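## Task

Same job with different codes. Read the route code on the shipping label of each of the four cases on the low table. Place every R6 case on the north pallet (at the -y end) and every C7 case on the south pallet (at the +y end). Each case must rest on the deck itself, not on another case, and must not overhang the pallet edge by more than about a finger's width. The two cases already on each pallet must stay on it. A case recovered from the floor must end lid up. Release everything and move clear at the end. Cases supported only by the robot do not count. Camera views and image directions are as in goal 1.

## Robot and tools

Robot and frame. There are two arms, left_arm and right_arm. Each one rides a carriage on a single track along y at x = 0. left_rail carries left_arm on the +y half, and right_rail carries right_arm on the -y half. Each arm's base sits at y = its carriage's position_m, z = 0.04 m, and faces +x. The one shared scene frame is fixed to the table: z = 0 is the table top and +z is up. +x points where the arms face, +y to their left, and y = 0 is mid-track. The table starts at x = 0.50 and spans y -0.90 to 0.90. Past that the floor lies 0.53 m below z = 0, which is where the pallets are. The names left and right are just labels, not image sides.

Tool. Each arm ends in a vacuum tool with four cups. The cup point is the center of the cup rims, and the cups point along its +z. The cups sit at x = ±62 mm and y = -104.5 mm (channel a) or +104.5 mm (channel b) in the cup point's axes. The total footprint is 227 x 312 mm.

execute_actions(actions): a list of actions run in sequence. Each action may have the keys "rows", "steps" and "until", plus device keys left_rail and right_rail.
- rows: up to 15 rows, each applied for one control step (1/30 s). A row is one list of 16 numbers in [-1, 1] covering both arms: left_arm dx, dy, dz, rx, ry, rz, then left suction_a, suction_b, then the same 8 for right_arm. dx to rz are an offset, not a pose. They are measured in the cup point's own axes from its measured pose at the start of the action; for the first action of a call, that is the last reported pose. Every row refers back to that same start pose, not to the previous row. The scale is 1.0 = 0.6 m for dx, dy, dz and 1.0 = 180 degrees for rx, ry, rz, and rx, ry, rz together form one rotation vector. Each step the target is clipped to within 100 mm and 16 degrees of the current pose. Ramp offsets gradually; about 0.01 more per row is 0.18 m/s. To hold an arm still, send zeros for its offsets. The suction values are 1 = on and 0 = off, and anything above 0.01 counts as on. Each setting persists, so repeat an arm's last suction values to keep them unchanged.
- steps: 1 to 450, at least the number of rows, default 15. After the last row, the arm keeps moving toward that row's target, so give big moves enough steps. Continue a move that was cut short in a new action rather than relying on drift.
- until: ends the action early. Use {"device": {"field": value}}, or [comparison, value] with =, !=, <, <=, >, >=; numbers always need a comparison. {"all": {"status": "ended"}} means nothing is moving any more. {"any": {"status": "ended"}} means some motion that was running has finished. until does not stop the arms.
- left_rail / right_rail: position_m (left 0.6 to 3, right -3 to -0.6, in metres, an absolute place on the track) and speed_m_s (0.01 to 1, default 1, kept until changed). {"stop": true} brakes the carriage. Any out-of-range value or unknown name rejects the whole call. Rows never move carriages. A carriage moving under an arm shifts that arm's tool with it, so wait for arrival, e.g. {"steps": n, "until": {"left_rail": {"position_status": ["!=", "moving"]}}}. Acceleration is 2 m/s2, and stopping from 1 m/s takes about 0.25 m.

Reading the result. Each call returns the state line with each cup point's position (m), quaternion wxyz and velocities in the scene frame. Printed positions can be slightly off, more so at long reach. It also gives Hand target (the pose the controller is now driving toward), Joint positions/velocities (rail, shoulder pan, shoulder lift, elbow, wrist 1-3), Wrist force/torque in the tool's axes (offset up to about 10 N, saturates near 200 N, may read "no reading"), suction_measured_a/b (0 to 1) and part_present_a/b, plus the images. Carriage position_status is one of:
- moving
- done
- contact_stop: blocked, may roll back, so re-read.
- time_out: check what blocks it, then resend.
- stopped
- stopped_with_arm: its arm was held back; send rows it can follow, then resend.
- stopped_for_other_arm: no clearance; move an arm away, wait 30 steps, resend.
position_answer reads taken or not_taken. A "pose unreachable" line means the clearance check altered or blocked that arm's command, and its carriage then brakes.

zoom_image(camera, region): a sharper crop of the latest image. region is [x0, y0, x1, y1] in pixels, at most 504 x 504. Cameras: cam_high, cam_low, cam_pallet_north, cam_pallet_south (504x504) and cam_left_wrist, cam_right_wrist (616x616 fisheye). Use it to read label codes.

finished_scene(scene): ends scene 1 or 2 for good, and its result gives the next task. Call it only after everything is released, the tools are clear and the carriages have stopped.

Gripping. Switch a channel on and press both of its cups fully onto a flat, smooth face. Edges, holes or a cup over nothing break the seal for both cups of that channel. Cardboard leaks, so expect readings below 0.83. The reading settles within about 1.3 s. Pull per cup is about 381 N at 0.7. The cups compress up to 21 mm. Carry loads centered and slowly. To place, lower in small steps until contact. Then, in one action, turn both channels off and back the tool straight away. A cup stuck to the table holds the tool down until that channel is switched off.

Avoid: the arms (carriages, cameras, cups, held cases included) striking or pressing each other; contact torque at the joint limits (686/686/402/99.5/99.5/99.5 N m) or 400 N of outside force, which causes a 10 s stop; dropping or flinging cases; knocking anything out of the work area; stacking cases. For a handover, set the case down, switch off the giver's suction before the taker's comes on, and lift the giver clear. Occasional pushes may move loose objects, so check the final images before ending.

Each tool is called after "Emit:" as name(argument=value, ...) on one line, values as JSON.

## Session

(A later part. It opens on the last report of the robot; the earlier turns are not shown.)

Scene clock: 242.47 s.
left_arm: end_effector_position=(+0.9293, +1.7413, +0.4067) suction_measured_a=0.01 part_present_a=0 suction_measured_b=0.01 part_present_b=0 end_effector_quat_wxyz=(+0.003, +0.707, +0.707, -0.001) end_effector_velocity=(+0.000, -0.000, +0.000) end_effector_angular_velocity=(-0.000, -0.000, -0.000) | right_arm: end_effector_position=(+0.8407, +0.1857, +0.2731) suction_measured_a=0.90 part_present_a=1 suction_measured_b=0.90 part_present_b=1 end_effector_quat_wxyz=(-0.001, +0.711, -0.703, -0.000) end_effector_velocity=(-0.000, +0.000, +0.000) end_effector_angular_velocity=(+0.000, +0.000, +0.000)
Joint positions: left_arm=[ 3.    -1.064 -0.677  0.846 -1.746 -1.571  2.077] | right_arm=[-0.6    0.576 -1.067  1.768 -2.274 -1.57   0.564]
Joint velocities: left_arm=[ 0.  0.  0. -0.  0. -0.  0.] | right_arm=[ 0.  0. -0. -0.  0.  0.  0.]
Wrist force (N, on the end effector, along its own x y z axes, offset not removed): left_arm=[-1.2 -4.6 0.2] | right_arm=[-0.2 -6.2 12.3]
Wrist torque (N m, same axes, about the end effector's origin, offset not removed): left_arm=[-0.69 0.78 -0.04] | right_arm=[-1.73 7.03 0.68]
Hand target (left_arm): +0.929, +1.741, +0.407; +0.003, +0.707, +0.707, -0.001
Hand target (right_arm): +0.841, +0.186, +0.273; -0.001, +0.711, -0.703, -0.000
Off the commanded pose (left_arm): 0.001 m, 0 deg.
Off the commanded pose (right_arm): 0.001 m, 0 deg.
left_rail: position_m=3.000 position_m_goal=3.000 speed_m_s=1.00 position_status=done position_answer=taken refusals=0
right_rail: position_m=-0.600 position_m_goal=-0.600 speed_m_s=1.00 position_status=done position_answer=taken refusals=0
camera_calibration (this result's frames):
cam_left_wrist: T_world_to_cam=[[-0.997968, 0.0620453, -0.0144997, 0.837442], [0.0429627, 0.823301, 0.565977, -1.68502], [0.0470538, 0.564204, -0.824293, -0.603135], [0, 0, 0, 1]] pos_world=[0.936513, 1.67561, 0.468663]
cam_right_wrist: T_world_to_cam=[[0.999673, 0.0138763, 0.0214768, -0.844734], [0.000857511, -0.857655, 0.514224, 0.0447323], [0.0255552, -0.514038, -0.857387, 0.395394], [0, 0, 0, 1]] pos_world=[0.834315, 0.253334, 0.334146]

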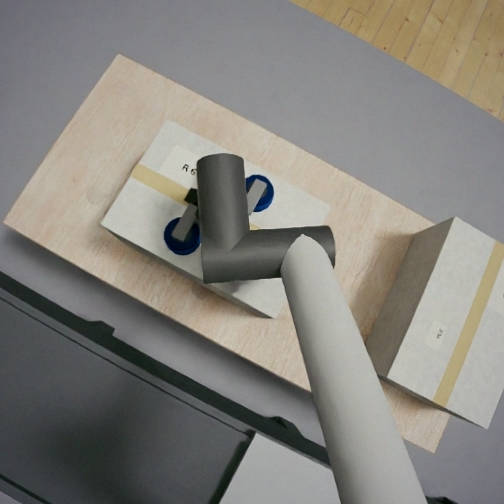

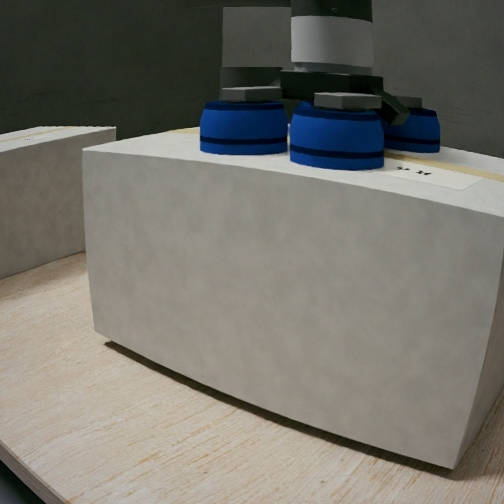

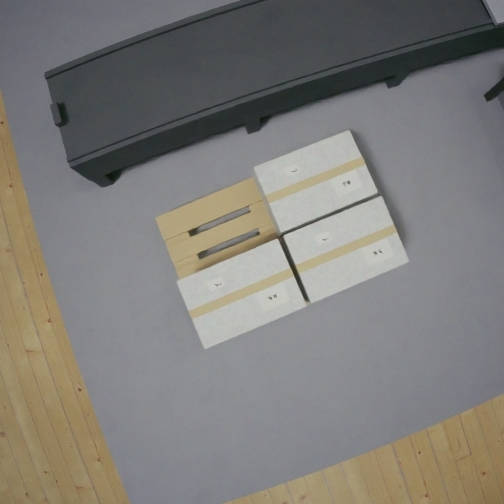

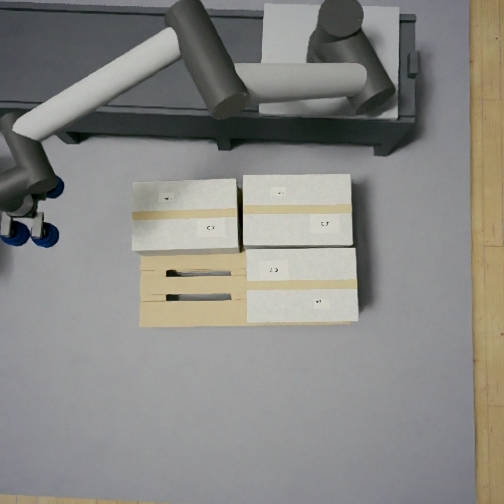

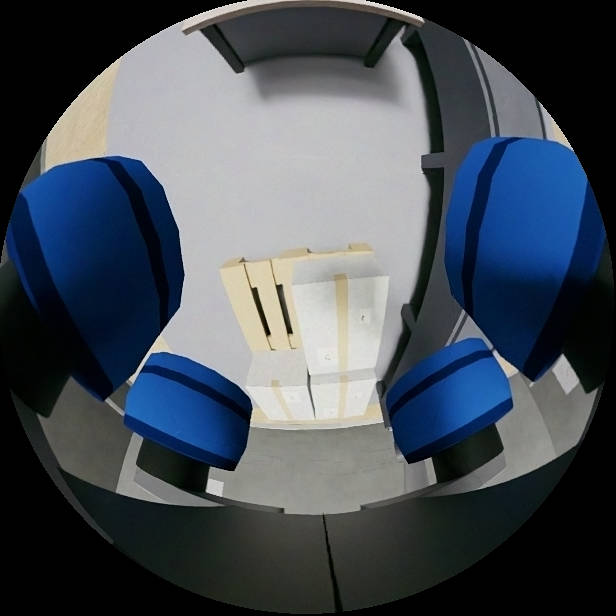

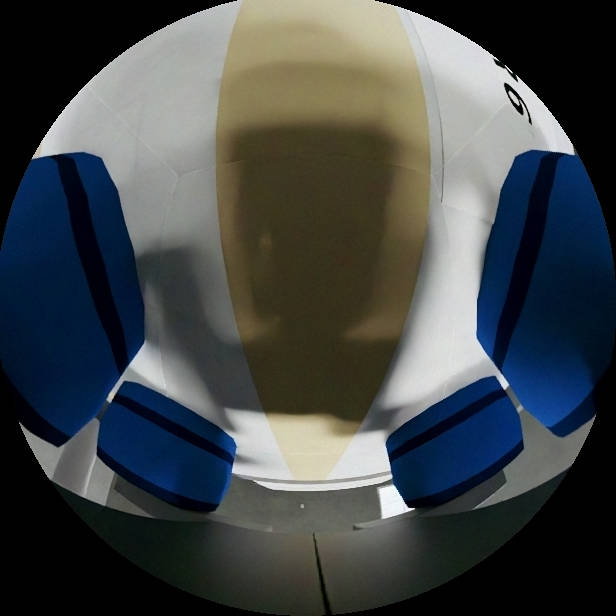

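Emit:
execute_actions(actions=[{"rows":[[0,0,0,0,0,0,0,0,0,0,-0.008,0,0,0,1,1],[0,0,0,0,0,0,0,0,0,0,-0.02,0,0,0,1,1],[0,0,0,0,0,0,0,0,0,0,-0.038,0,0,0,1,1],[0,0,0,0,0,0,0,0,0,0,-0.062,0,0,0,1,1],[0,0,0,0,0,0,0,0,0,0,-0.092,0,0,0,1,1],[0,0,0,0,0,0,0,0,0,0,-0.128,0,0,0,1,1],[0,0,0,0,0,0,0,0,0,0,-0.17,0,0,0,1,1],[0,0,0,0,0,0,0,0,0,0,-0.54,0,0,0,1,1]],"steps":21}])

Scene clock: 248.10 s.
left_arm: end_effector_position=(+0.9293, +1.7413, +0.4067) suction_measured_a=0.01 part_present_a=0 suction_measured_b=0.01 part_present_b=0 end_effector_quat_wxyz=(+0.003, +0.707, +0.707, -0.001) end_effector_velocity=(-0.000, +0.000, +0.000) end_effector_angular_velocity=(-0.000, -0.000, +0.000) | right_arm: end_effector_position=(+0.8397, +0.1853, +0.5774) suction_measured_a=0.90 part_present_a=1 suction_measured_b=0.90 part_present_b=1 end_effector_quat_wxyz=(-0.006, +0.711, -0.703, +0.001) end_effector_velocity=(-0.001, -0.003, +0.228) end_effector_angular_velocity=(-0.037, +0.058, +0.000)
Joint positions: left_arm=[ 3.    -1.064 -0.677  0.846 -1.746 -1.571  2.077] | right_arm=[-0.6    0.576 -1.243  1.562 -1.902 -1.569  0.565]
Joint velocities: left_arm=[ 0.  0. -0.  0.  0. -0. -0.] | right_arm=[ 0.    -0.002 -0.068 -0.25   0.387 -0.    -0.002]
Wrist force (N, on the end effector, along its own x y z axes, offset not removed): left_arm=[-0.2 -4.5 1.3] | right_arm=[-2.1 -6.9 -44.4]
Wrist torque (N m, same axes, about the end effector's origin, offset not removed): left_arm=[-0.72 0.62 -0.05] | right_arm=[-0.71 3.68 0.76]
Hand target (left_arm): +0.929, +1.741, +0.407; +0.003, +0.707, +0.707, -0.001
Hand target (right_arm): +0.840, +0.185, +0.597; -0.002, +0.711, -0.703, -0.000
Off the commanded pose (left_arm): 0.000 m, 0 deg.
Off the commanded pose (right_arm): 0.020 m, 1 deg.
left_rail: position_m=3.000 position_m_goal=3.000 speed_m_s=1.00 position_status=done position_answer=taken refusals=0
right_rail: position_m=-0.600 position_m_goal=-0.600 speed_m_s=1.00 position_status=done position_answer=taken refusals=0
camera_calibration (this result's frames):
cam_left_wrist: T_world_to_cam=[[-0.997968, 0.062045, -0.0144998, 0.837442], [0.0429625, 0.823301, 0.565977, -1.68502], [0.0470538, 0.564204, -0.824293, -0.603135], [0, 0, 0, 1]] pos_world=[0.936513, 1.67561, 0.468663]
cam_right_wrist: T_world_to_cam=[[0.999484, 0.0136207, 0.0290811, -0.854476], [-0.00310324, -0.860385, 0.509634, -0.105575], [0.0319626, -0.509462, -0.859899, 0.651329], [0, 0, 0, 1]] pos_world=[0.832889, 0.252631, 0.638731]

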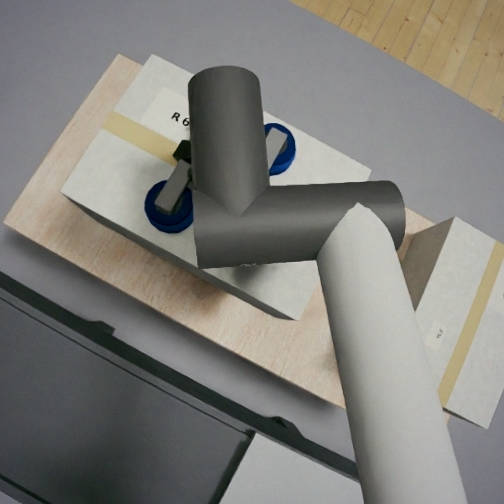

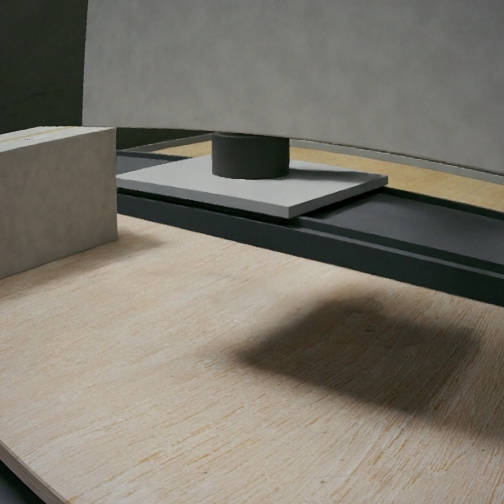

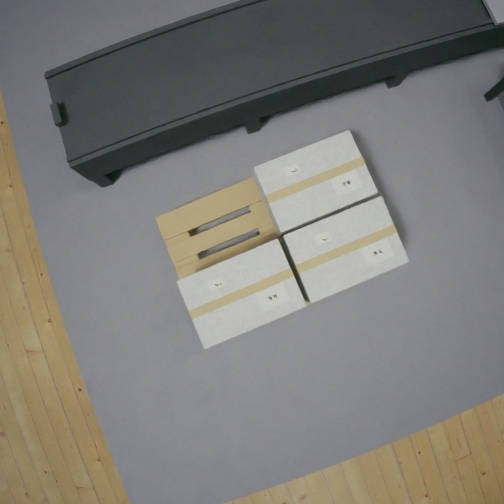

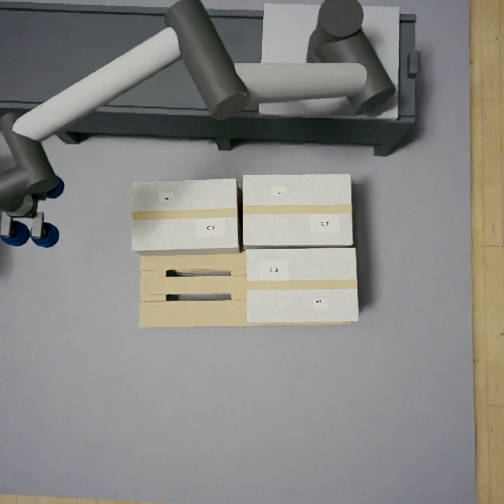

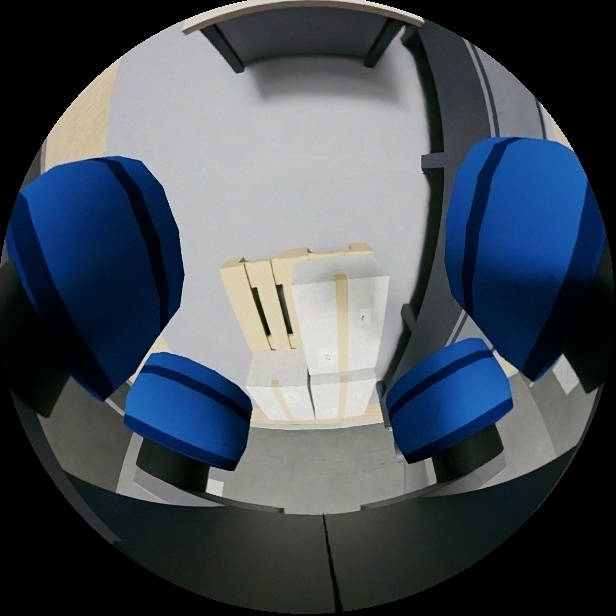

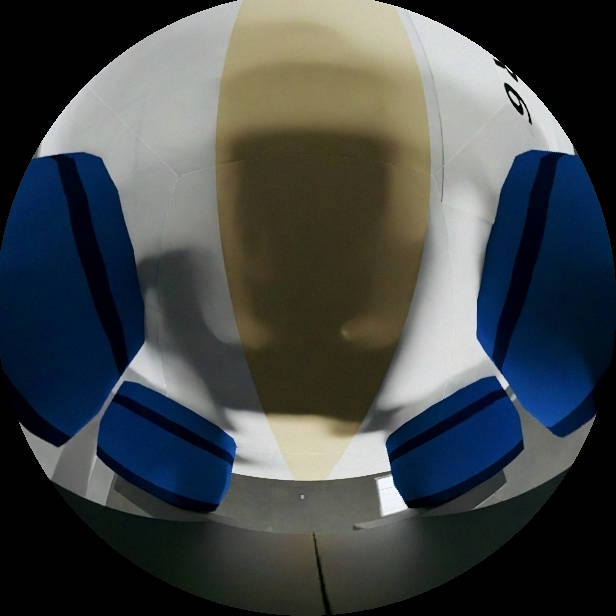

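Emit:
execute_actions(actions=[{"right_rail":{"position_m":-3.0},"steps":1}])

Scene clock: 249.60 s.
left_arm: end_effector_position=(+0.9293, +1.7413, +0.4067) suction_measured_a=0.01 part_present_a=0 suction_measured_b=0.01 part_present_b=0 end_effector_quat_wxyz=(+0.003, +0.707, +0.707, -0.001) end_effector_velocity=(+0.000, +0.000, -0.000) end_effector_angular_velocity=(-0.000, +0.000, +0.000) | right_arm: end_effector_position=(+0.8401, +0.1849, +0.5973) suction_measured_a=0.90 part_present_a=1 suction_measured_b=0.90 part_present_b=1 end_effector_quat_wxyz=(-0.002, +0.711, -0.703, -0.000) end_effector_velocity=(+0.001, -0.012, +0.004) end_effector_angular_velocity=(+0.000, -0.000, -0.000)
Joint positions: left_arm=[ 3.    -1.064 -0.677  0.846 -1.746 -1.571  2.077] | right_arm=[-0.6    0.575 -1.248  1.539 -1.865 -1.57   0.564]
Joint velocities: left_arm=[ 0.  0.  0.  0.  0. -0.  0.] | right_arm=[-0.013  0.     0.    -0.006  0.006  0.     0.   ]
Wrist force (N, on the end effector, along its own x y z axes, offset not removed): left_arm=[1.0 -4.8 0.7] | right_arm=[-0.5 -6.7 13.5]
Wrist torque (N m, same axes, about the end effector's origin, offset not removed): left_arm=[-0.77 0.31 -0.07] | right_arm=[-1.62 6.92 0.69]
Hand target (left_arm): +0.929, +1.741, +0.407; +0.003, +0.707, +0.707, -0.001
Hand target (right_arm): +0.841, +0.183, +0.597; -0.001, +0.711, -0.703, -0.000
Off the commanded pose (left_arm): 0.000 m, 0 deg.
Off the commanded pose (right_arm): 0.000 m, 0 deg.
left_rail: position_m=3.000 position_m_goal=3.000 speed_m_s=1.00 position_status=done position_answer=taken refusals=0
right_rail: position_m=-0.600 position_m_goal=-3.000 speed_m_s=1.00 position_status=moving position_answer=taken refusals=0
camera_calibration (this result's frames):
cam_left_wrist: T_world_to_cam=[[-0.997968, 0.0620454, -0.0144998, 0.837441], [0.0429627, 0.823301, 0.565977, -1.68502], [0.047054, 0.564204, -0.824293, -0.603135], [0, 0, 0, 1]] pos_world=[0.936513, 1.67561, 0.468663]
cam_right_wrist: T_world_to_cam=[[0.999647, 0.0138508, 0.0226776, -0.851782], [0.000240441, -0.858091, 0.513497, -0.121536], [0.0265718, -0.513311, -0.857791, 0.672172], [0, 0, 0, 1]] pos_world=[0.83365, 0.252542, 0.658308]

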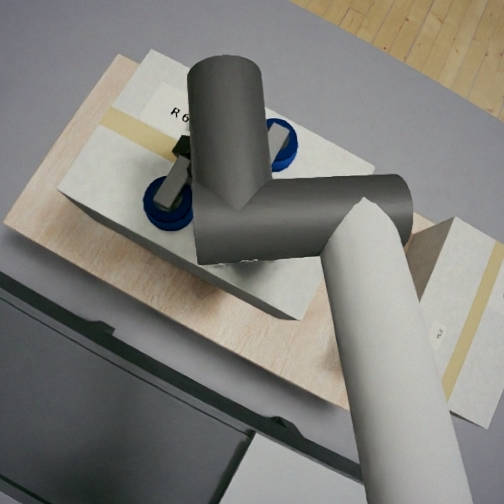

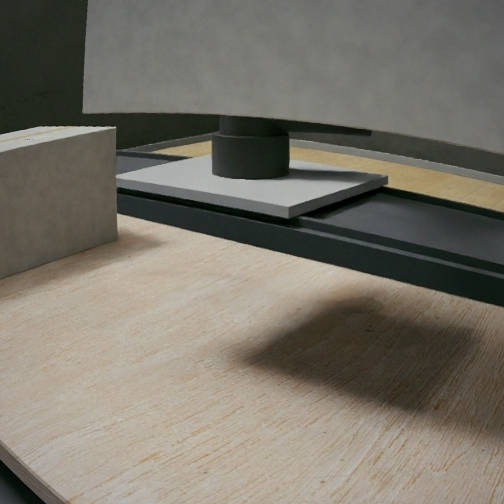

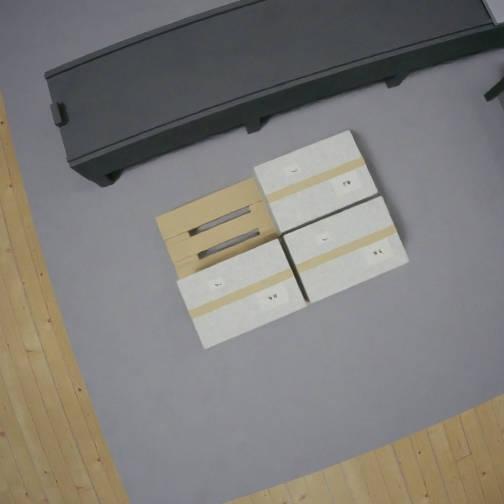

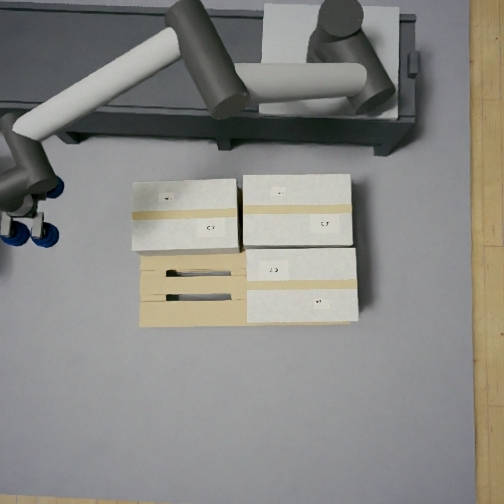

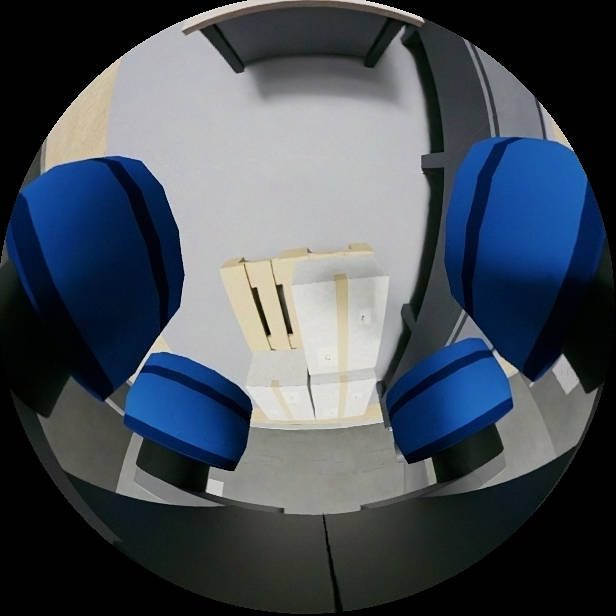

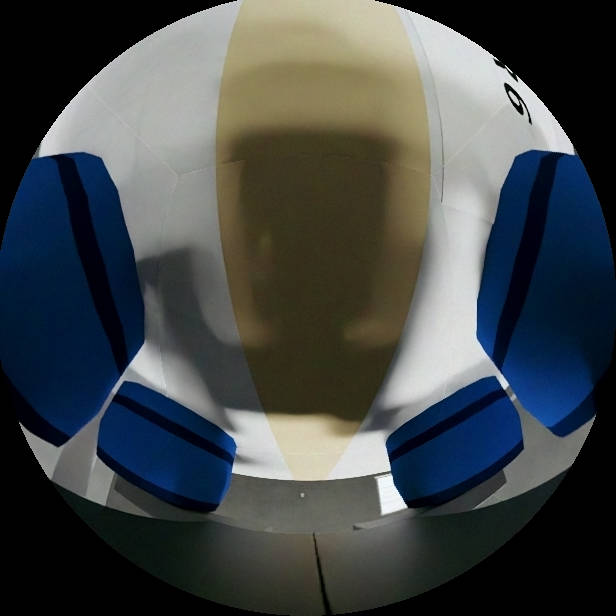

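Emit:
execute_actions(actions=[{"left_rail":{"position_m":0.6},"steps":1}])

Scene clock: 252.37 s.
left_arm: end_effector_position=(+0.9293, +1.7412, +0.4067) suction_measured_a=0.01 part_present_a=0 suction_measured_b=0.01 part_present_b=0 end_effector_quat_wxyz=(+0.003, +0.707, +0.707, -0.001) end_effector_velocity=(-0.000, -0.011, -0.000) end_effector_angular_velocity=(+0.001, +0.000, +0.000) | right_arm: end_effector_position=(+0.8406, -2.1990, +0.5972) suction_measured_a=0.90 part_present_a=1 suction_measured_b=0.90 part_present_b=1 end_effector_quat_wxyz=(-0.001, +0.711, -0.703, -0.000) end_effector_velocity=(+0.000, -0.257, -0.000) end_effector_angular_velocity=(-0.000, +0.000, -0.000)
Joint positions: left_arm=[ 3.    -1.064 -0.677  0.846 -1.746 -1.571  2.077] | right_arm=[-2.984  0.575 -1.247  1.537 -1.863 -1.57   0.564]
Joint velocities: left_arm=[-0.012  0.    -0.    -0.     0.001 -0.    -0.   ] | right_arm=[-0.257 -0.     0.    -0.     0.    -0.     0.   ]
Wrist force (N, on the end effector, along its own x y z axes, offset not removed): left_arm=[-0.3 -6.6 1.8] | right_arm=[29.5 -5.0 12.8]
Wrist torque (N m, same axes, about the end effector's origin, offset not removed): left_arm=[-0.98 0.56 -0.04] | right_arm=[-1.51 9.84 0.75]
Hand target (left_arm): +0.929, +1.739, +0.407; +0.003, +0.707, +0.707, -0.001
Hand target (right_arm): +0.841, -2.208, +0.597; -0.001, +0.711, -0.703, -0.000
Off the commanded pose (left_arm): 0.000 m, 0 deg.
Off the commanded pose (right_arm): 0.000 m, 0 deg.
left_rail: position_m=3.000 position_m_goal=0.600 speed_m_s=1.00 position_status=moving position_answer=taken refusals=0
right_rail: position_m=-2.984 position_m_goal=-3.000 speed_m_s=1.00 position_status=moving position_answer=taken refusals=0
camera_calibration (this result's frames):
cam_left_wrist: T_world_to_cam=[[-0.997968, 0.0620457, -0.0144967, 0.837444], [0.0429646, 0.823299, 0.56598, -1.68494], [0.0470517, 0.564207, -0.824292, -0.603086], [0, 0, 0, 1]] pos_world=[0.936512, 1.67551, 0.468662]
cam_right_wrist: T_world_to_cam=[[0.999675, 0.013872, 0.0214064, -0.818432], [0.000886836, -0.857591, 0.514331, -2.16709], [0.0254927, -0.514145, -0.857324, -0.552805], [0, 0, 0, 1]] pos_world=[0.83418, -2.13135, 0.658189]

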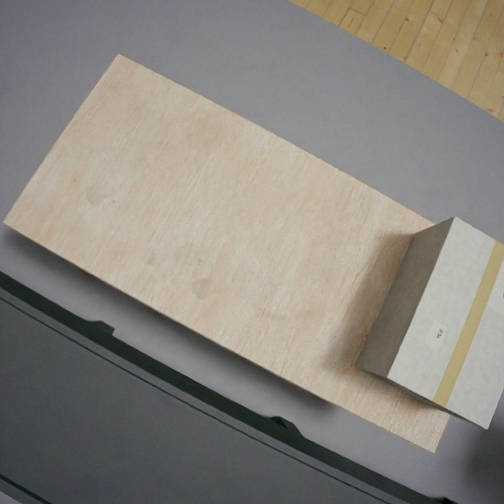

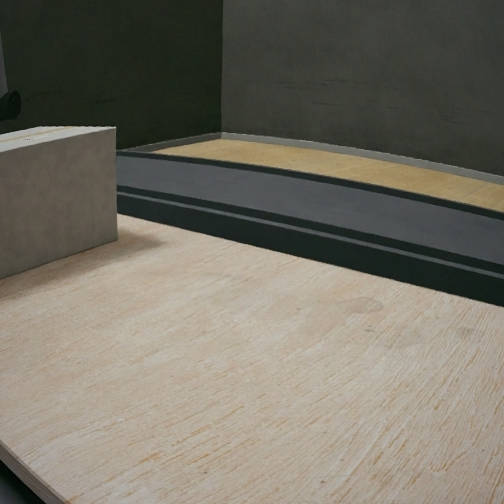

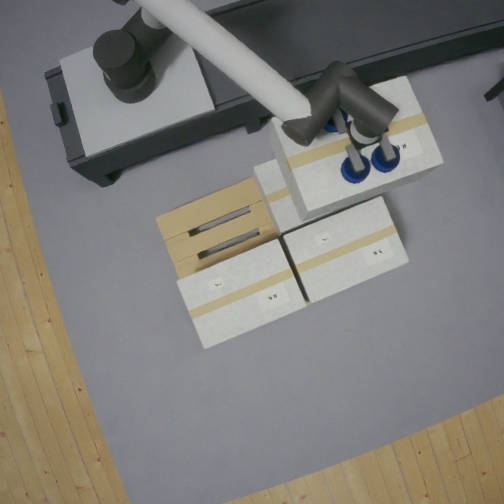

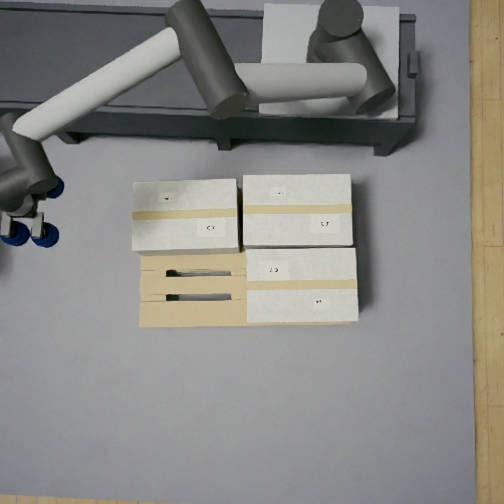

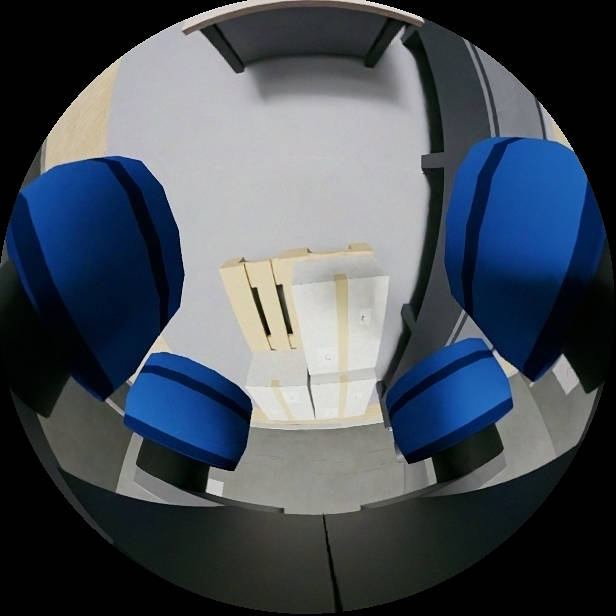

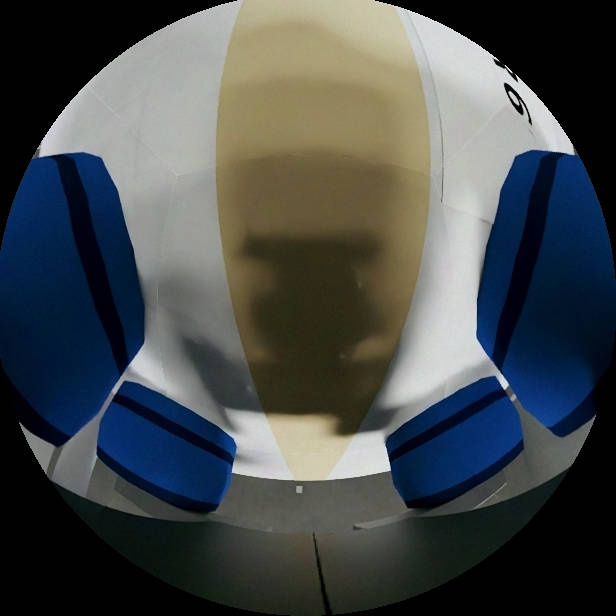

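Emit:
execute_actions(actions=[])

Scene clock: 255.77 s.
left_arm: end_effector_position=(+0.9294, -0.6588, +0.4067) suction_measured_a=0.01 part_present_a=0 suction_measured_b=0.01 part_present_b=0 end_effector_quat_wxyz=(+0.003, +0.707, +0.707, -0.001) end_effector_velocity=(-0.000, +0.000, +0.000) end_effector_angular_velocity=(-0.000, -0.000, -0.000) | right_arm: end_effector_position=(+0.8406, -2.2148, +0.5973) suction_measured_a=0.90 part_present_a=1 suction_measured_b=0.90 part_present_b=1 end_effector_quat_wxyz=(-0.001, +0.711, -0.703, -0.000) end_effector_velocity=(+0.000, +0.000, -0.000) end_effector_angular_velocity=(-0.000, +0.000, +0.000)
Joint positions: left_arm=[ 0.6   -1.064 -0.677  0.846 -1.747 -1.571  2.077] | right_arm=[-3.     0.575 -1.247  1.537 -1.863 -1.57   0.564]
Joint velocities: left_arm=[ 0. -0. -0.  0. -0.  0. -0.] | right_arm=[ 0. -0.  0.  0. -0.  0. -0.]
Wrist force (N, on the end effector, along its own x y z axes, offset not removed): left_arm=[-1.8 -3.1 2.8] | right_arm=[0.1 -5.6 13.3]
Wrist torque (N m, same axes, about the end effector's origin, offset not removed): left_arm=[-0.58 0.76 -0.06] | right_arm=[-1.61 6.98 0.62]
Hand target (left_arm): +0.929, -0.659, +0.407; +0.003, +0.707, +0.707, -0.001
Hand target (right_arm): +0.841, -2.215, +0.597; -0.001, +0.711, -0.703, -0.000
Off the commanded pose (left_arm): 0.000 m, 0 deg.
Off the commanded pose (right_arm): 0.001 m, 0 deg.
left_rail: position_m=0.600 position_m_goal=0.600 speed_m_s=1.00 position_status=done position_answer=taken refusals=0
right_rail: position_m=-3.000 position_m_goal=-3.000 speed_m_s=1.00 position_status=done position_answer=taken refusals=0
camera_calibration (this result's frames):
cam_left_wrist: T_world_to_cam=[[-0.997968, 0.0620385, -0.0145105, 0.986372], [0.0429521, 0.823314, 0.565958, 0.291032], [0.0470579, 0.564185, -0.824306, 0.751004], [0, 0, 0, 1]] pos_world=[0.936526, -0.724509, 0.468658]
cam_right_wrist: T_world_to_cam=[[0.999673, 0.013876, 0.0214773, -0.818275], [0.000856906, -0.857655, 0.514225, -2.18071], [0.0255555, -0.514038, -0.857386, -0.560592], [0, 0, 0, 1]] pos_world=[0.834203, -2.1471, 0.658303]

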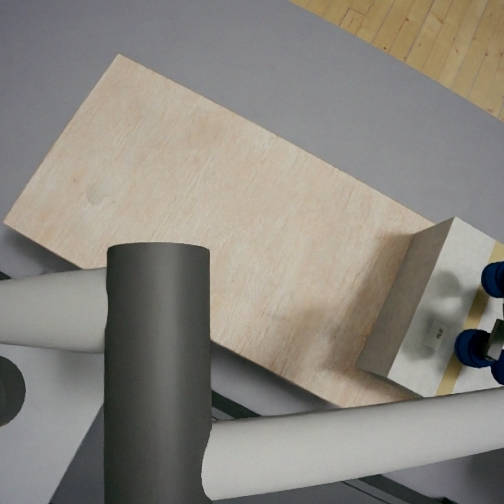

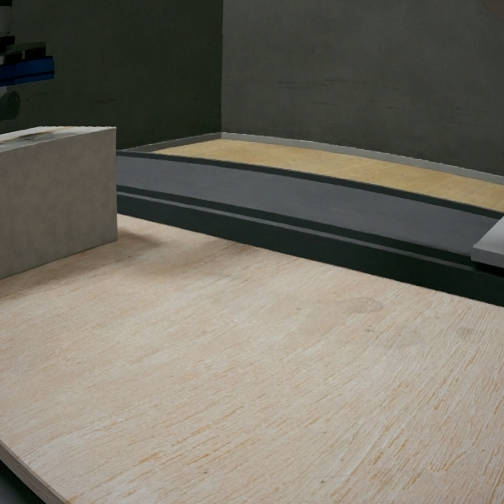

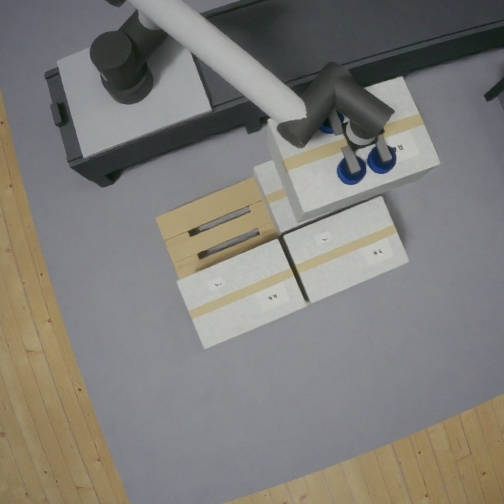

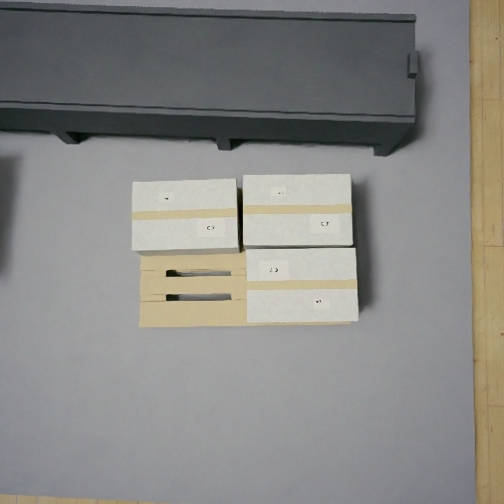

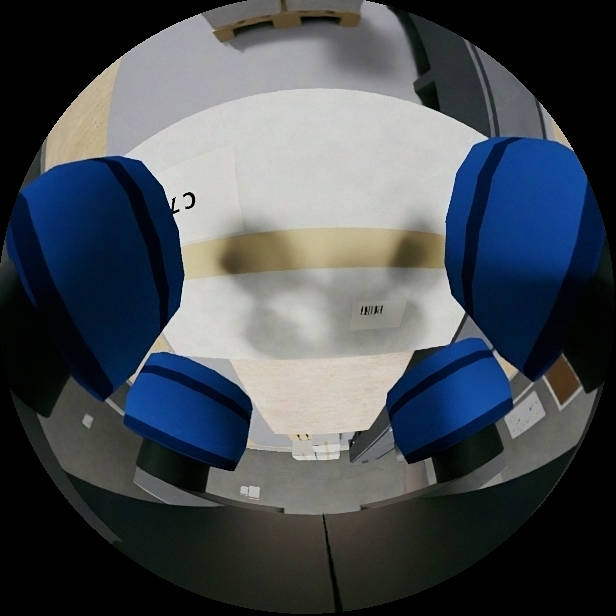

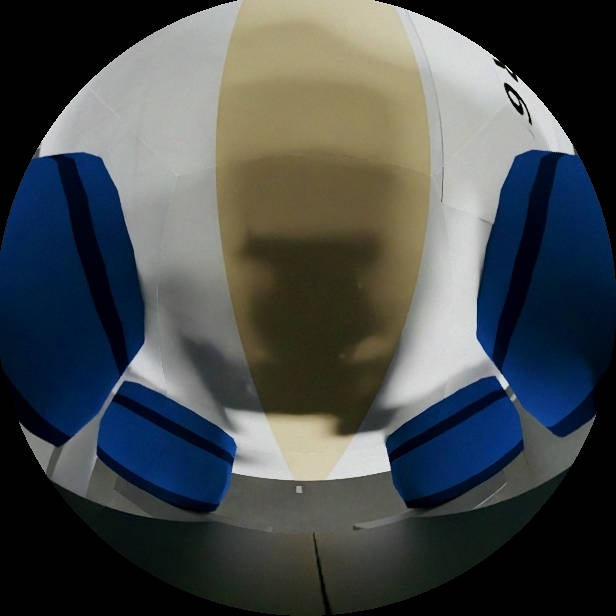

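Emit:
zoom_image(camera="cam_left_wrist", region=[140, 280, 480, 400])

Emit:
zoom_image(camera="cam_left_wrist", region=[100, 60, 520, 200])

Region (140, 280, 480, 400) of cam_left_wrist's 616x616 image, scaled by 1.482, with more detail than that image has; it fills the top 178 rows of this view, and the rest is white.

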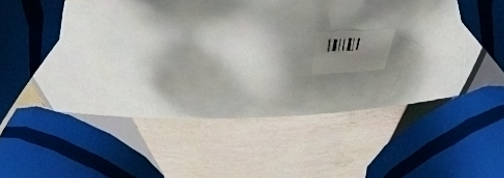

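Region (100, 60, 520, 200) of cam_left_wrist's 616x616 image, scaled by 1.200, with more detail than that image has.

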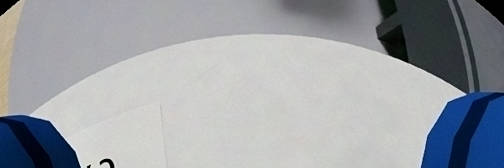

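Emit:
execute_actions(actions=[{"rows":[[0,0.002,0.01,0,0,0,0,0,0.008,0,0.005,0,0,-0.001,1,1],[-0.001,0.005,0.025,0,0,0,0,0,0.02,0.001,0.012,0,0,-0.002,1,1],[-0.002,0.009,0.045,0,0,0,0,0,0.036,0.001,0.022,0,0,-0.003,1,1],[-0.003,0.013,0.07,0,0,0,0,0,0.056,0.002,0.034,0,0,-0.004,1,1],[-0.004,0.016,0.097,0,0,0,0,0,0.08,0.003,0.049,0,0,-0.005,1,1],[-0.005,0.019,0.125,0,0,0,0,0,0.108,0.004,0.066,0,0,-0.006,1,1],[-0.005,0.019,0.15,0,0,0,0,0,0.138,0.005,0.084,0,0,-0.007,1,1],[-0.005,0.019,0.172,0,0,0,0,0,0.168,0.007,0.102,0,0,-0.008,1,1],[-0.005,0.019,0.19,0,0,0,0,0,0.198,0.008,0.12,0,0,-0.009,1,1],[-0.005,0.019,0.205,0,0,0,0,0,0.228,0.009,0.138,0,0,-0.01,1,1],[-0.005,0.019,0.217,0,0,0,0,0,0.258,0.01,0.156,0,0,-0.011,1,1],[-0.005,0.019,0.226,0,0,0,1,1,0.285,0.011,0.173,0,0,-0.012,1,1],[-0.005,0.019,0.233,0,0,0,1,1,0.31,0.012,0.188,0,0,-0.013,1,1],[-0.005,0.019,0.238,0,0,0,1,1,0.33,0.013,0.2,0,0,-0.0136,1,1],[-0.005,0.019,0.241,0,0,0,1,1,0.345,0.014,0.21,0,0,-0.0136,1,1]],"steps":15}])

Scene clock: 274.07 s.
left_arm: end_effector_position=(+0.9402, -0.6613, +0.2798) suction_measured_a=0.01 part_present_a=0 suction_measured_b=0.01 part_present_b=0 end_effector_quat_wxyz=(+0.003, +0.707, +0.707, -0.001) end_effector_velocity=(+0.007, -0.007, -0.177) end_effector_angular_velocity=(-0.006, -0.004, -0.000) | right_arm: end_effector_position=(+0.8364, -2.3670, +0.5047) suction_measured_a=0.90 part_present_a=1 suction_measured_b=0.90 part_present_b=1 end_effector_quat_wxyz=(+0.002, +0.722, -0.692, -0.000) end_effector_velocity=(-0.024, -0.448, -0.285) end_effector_angular_velocity=(-0.011, +0.018, +0.074)
Joint positions: left_arm=[ 0.6   -1.058 -0.62   0.912 -1.869 -1.571  2.082] | right_arm=[-3.     0.455 -1.318  1.769 -2.017 -1.572  0.412]
Joint velocities: left_arm=[ 0.     0.002  0.086  0.081 -0.175 -0.     0.002] | right_arm=[ 0.    -0.38  -0.163  0.645 -0.461 -0.004 -0.453]
Wrist force (N, on the end effector, along its own x y z axes, offset not removed): left_arm=[-2.4 -7.5 6.3] | right_arm=[12.0 -3.5 23.9]
Wrist torque (N m, same axes, about the end effector's origin, offset not removed): left_arm=[-1.07 0.95 -0.10] | right_arm=[-1.63 8.57 0.58]
Hand target (left_arm): +0.941, -0.662, +0.262; +0.003, +0.707, +0.707, -0.001
Hand target (right_arm): +0.832, -2.417, +0.472; +0.002, +0.725, -0.689, -0.000
Off the commanded pose (left_arm): 0.018 m, 0 deg.
Off the commanded pose (right_arm): 0.064 m, 1 deg.
left_rail: position_m=0.600 position_m_goal=0.600 speed_m_s=1.00 position_status=done position_answer=taken refusals=0
right_rail: position_m=-3.000 position_m_goal=-3.000 speed_m_s=1.00 position_status=done position_answer=taken refusals=0
camera_calibration (this result's frames):
cam_left_wrist: T_world_to_cam=[[-0.99798, 0.0620411, -0.0136327, 0.995248], [0.0433872, 0.822525, 0.567072, 0.363197], [0.0463951, 0.565336, -0.823555, 0.648489], [0, 0, 0, 1]] pos_world=[0.947393, -0.727098, 0.341676]
cam_right_wrist: T_world_to_cam=[[0.998812, 0.0457058, 0.0169257, -0.731663], [0.0303154, -0.854513, 0.518545, -2.28304], [0.0381638, -0.517416, -0.854883, -0.737957], [0, 0, 0, 1]] pos_world=[0.828168, -2.29927, 0.565376]

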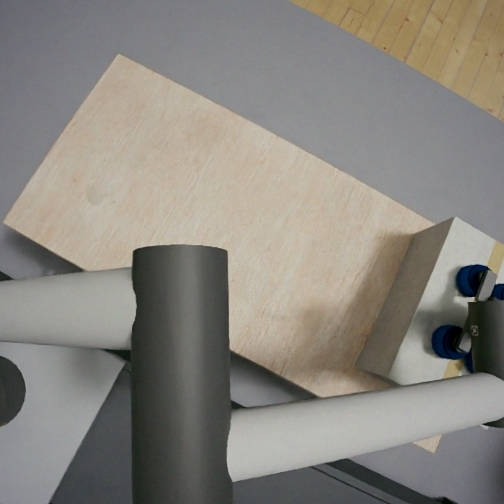

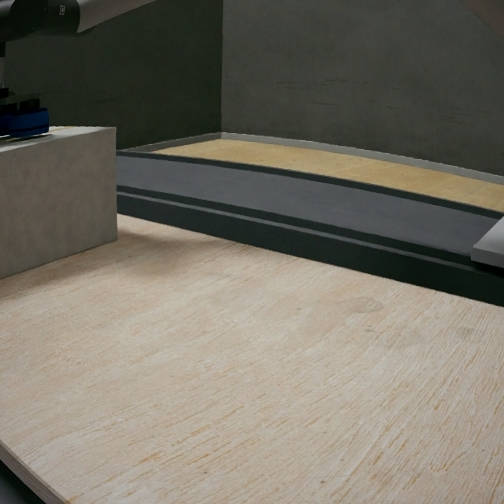

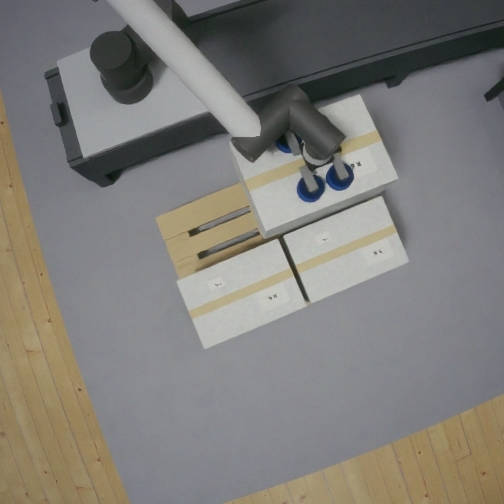

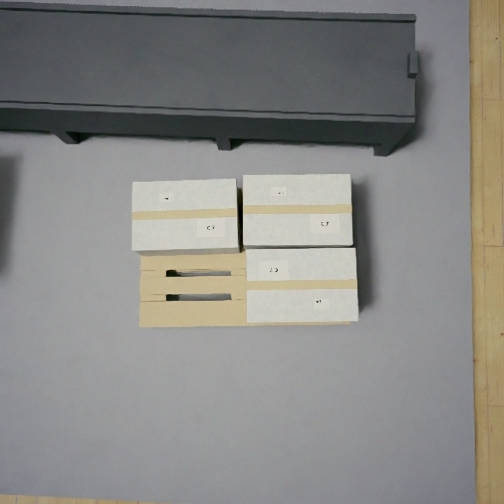

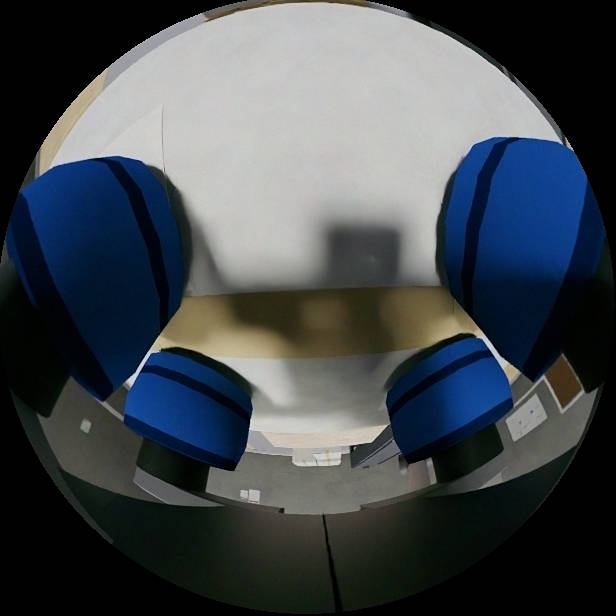

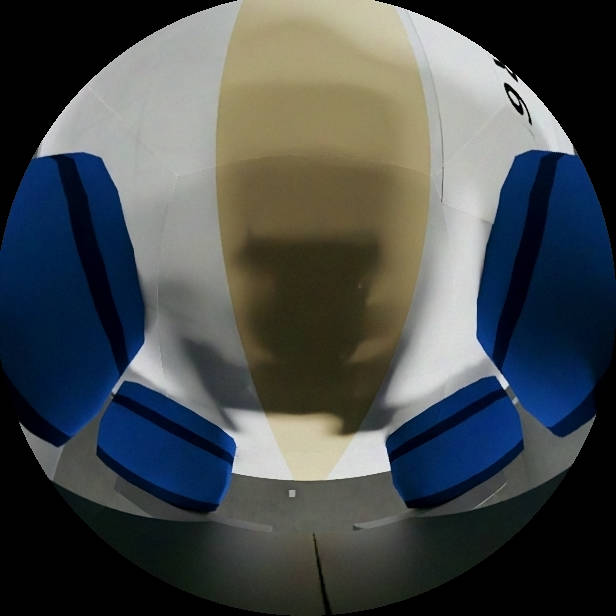

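Emit:
execute_actions(actions=[])

Scene clock: 279.07 s.
left_arm: end_effector_position=(+0.9410, -0.6621, +0.2623) suction_measured_a=0.90 part_present_a=1 suction_measured_b=0.90 part_present_b=1 end_effector_quat_wxyz=(+0.003, +0.707, +0.707, -0.001) end_effector_velocity=(-0.000, -0.000, +0.000) end_effector_angular_velocity=(-0.000, -0.000, -0.000) | right_arm: end_effector_position=(+0.8323, -2.4174, +0.4723) suction_measured_a=0.90 part_present_a=1 suction_measured_b=0.90 part_present_b=1 end_effector_quat_wxyz=(+0.002, +0.725, -0.689, -0.000) end_effector_velocity=(-0.000, +0.000, +0.000) end_effector_angular_velocity=(+0.000, -0.000, -0.000)
Joint positions: left_arm=[ 0.6   -1.058 -0.611  0.92  -1.886 -1.571  2.082] | right_arm=[-3.     0.412 -1.336  1.842 -2.073 -1.572  0.361]
Joint velocities: left_arm=[ 0. -0. -0.  0. -0.  0.  0.] | right_arm=[ 0.  0. -0. -0.  0.  0.  0.]
Wrist force (N, on the end effector, along its own x y z axes, offset not removed): left_arm=[-0.2 -4.7 7.2] | right_arm=[1.4 -4.0 11.5]
Wrist torque (N m, same axes, about the end effector's origin, offset not removed): left_arm=[5.09 1.26 -0.20] | right_arm=[-1.37 6.68 0.60]
Hand target (left_arm): +0.941, -0.662, +0.262; +0.003, +0.707, +0.707, -0.001
Hand target (right_arm): +0.832, -2.417, +0.472; +0.002, +0.725, -0.689, -0.000
Off the commanded pose (left_arm): 0.001 m, 0 deg.
Off the commanded pose (right_arm): 0.005 m, 0 deg.
left_rail: position_m=0.600 position_m_goal=0.600 speed_m_s=1.00 position_status=done position_answer=taken refusals=0
right_rail: position_m=-3.000 position_m_goal=-3.000 speed_m_s=1.00 position_status=done position_answer=taken refusals=0
camera_calibration (this result's frames):
cam_left_wrist: T_world_to_cam=[[-0.997971, 0.0620408, -0.0143281, 0.996013], [0.0430442, 0.823155, 0.566183, 0.37476], [0.0469207, 0.564418, -0.824155, 0.63353], [0, 0, 0, 1]] pos_world=[0.948135, -0.727855, 0.324215]
cam_right_wrist: T_world_to_cam=[[0.998406, 0.0540167, 0.0163718, -0.704033], [0.0377276, -0.854402, 0.518241, -2.31496], [0.0419817, -0.516798, -0.855078, -0.793115], [0, 0, 0, 1]] pos_world=[0.823545, -2.34976, 0.53306]

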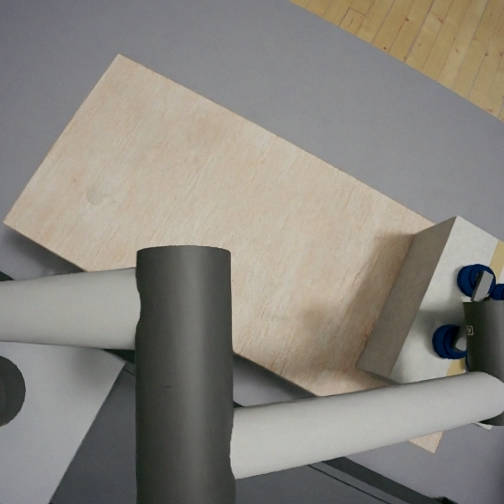

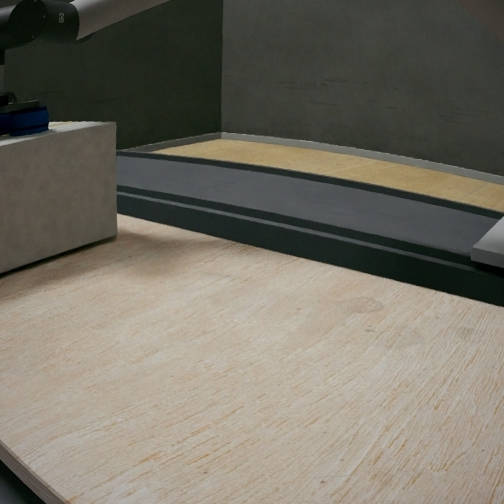

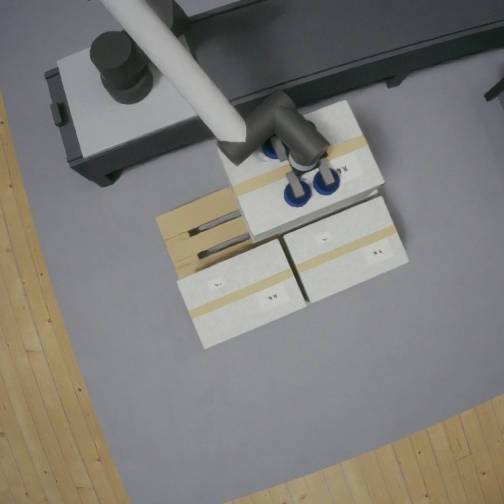

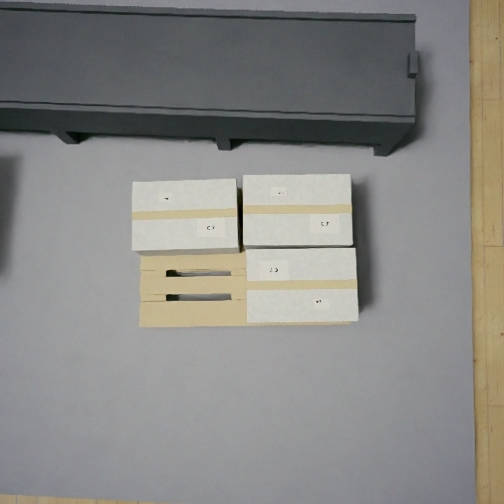

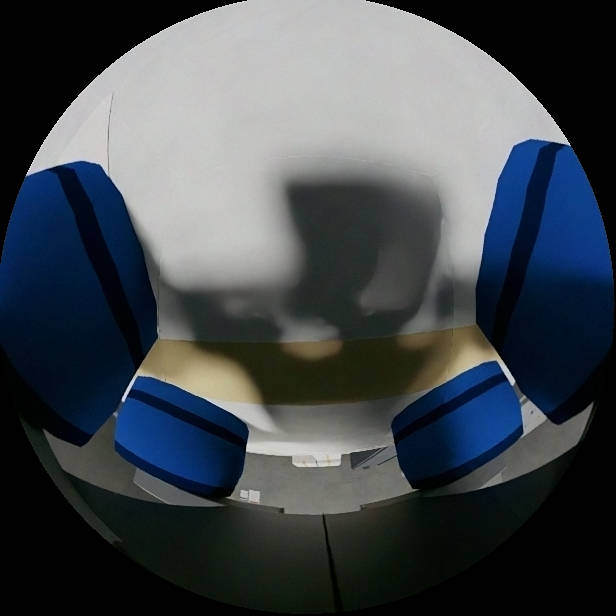

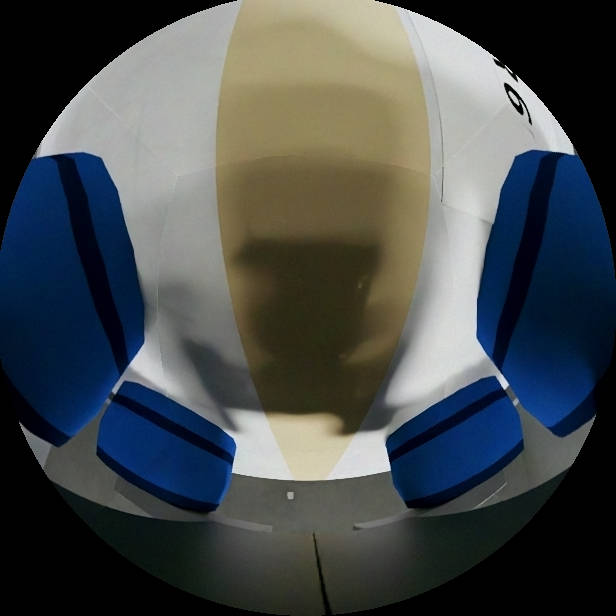

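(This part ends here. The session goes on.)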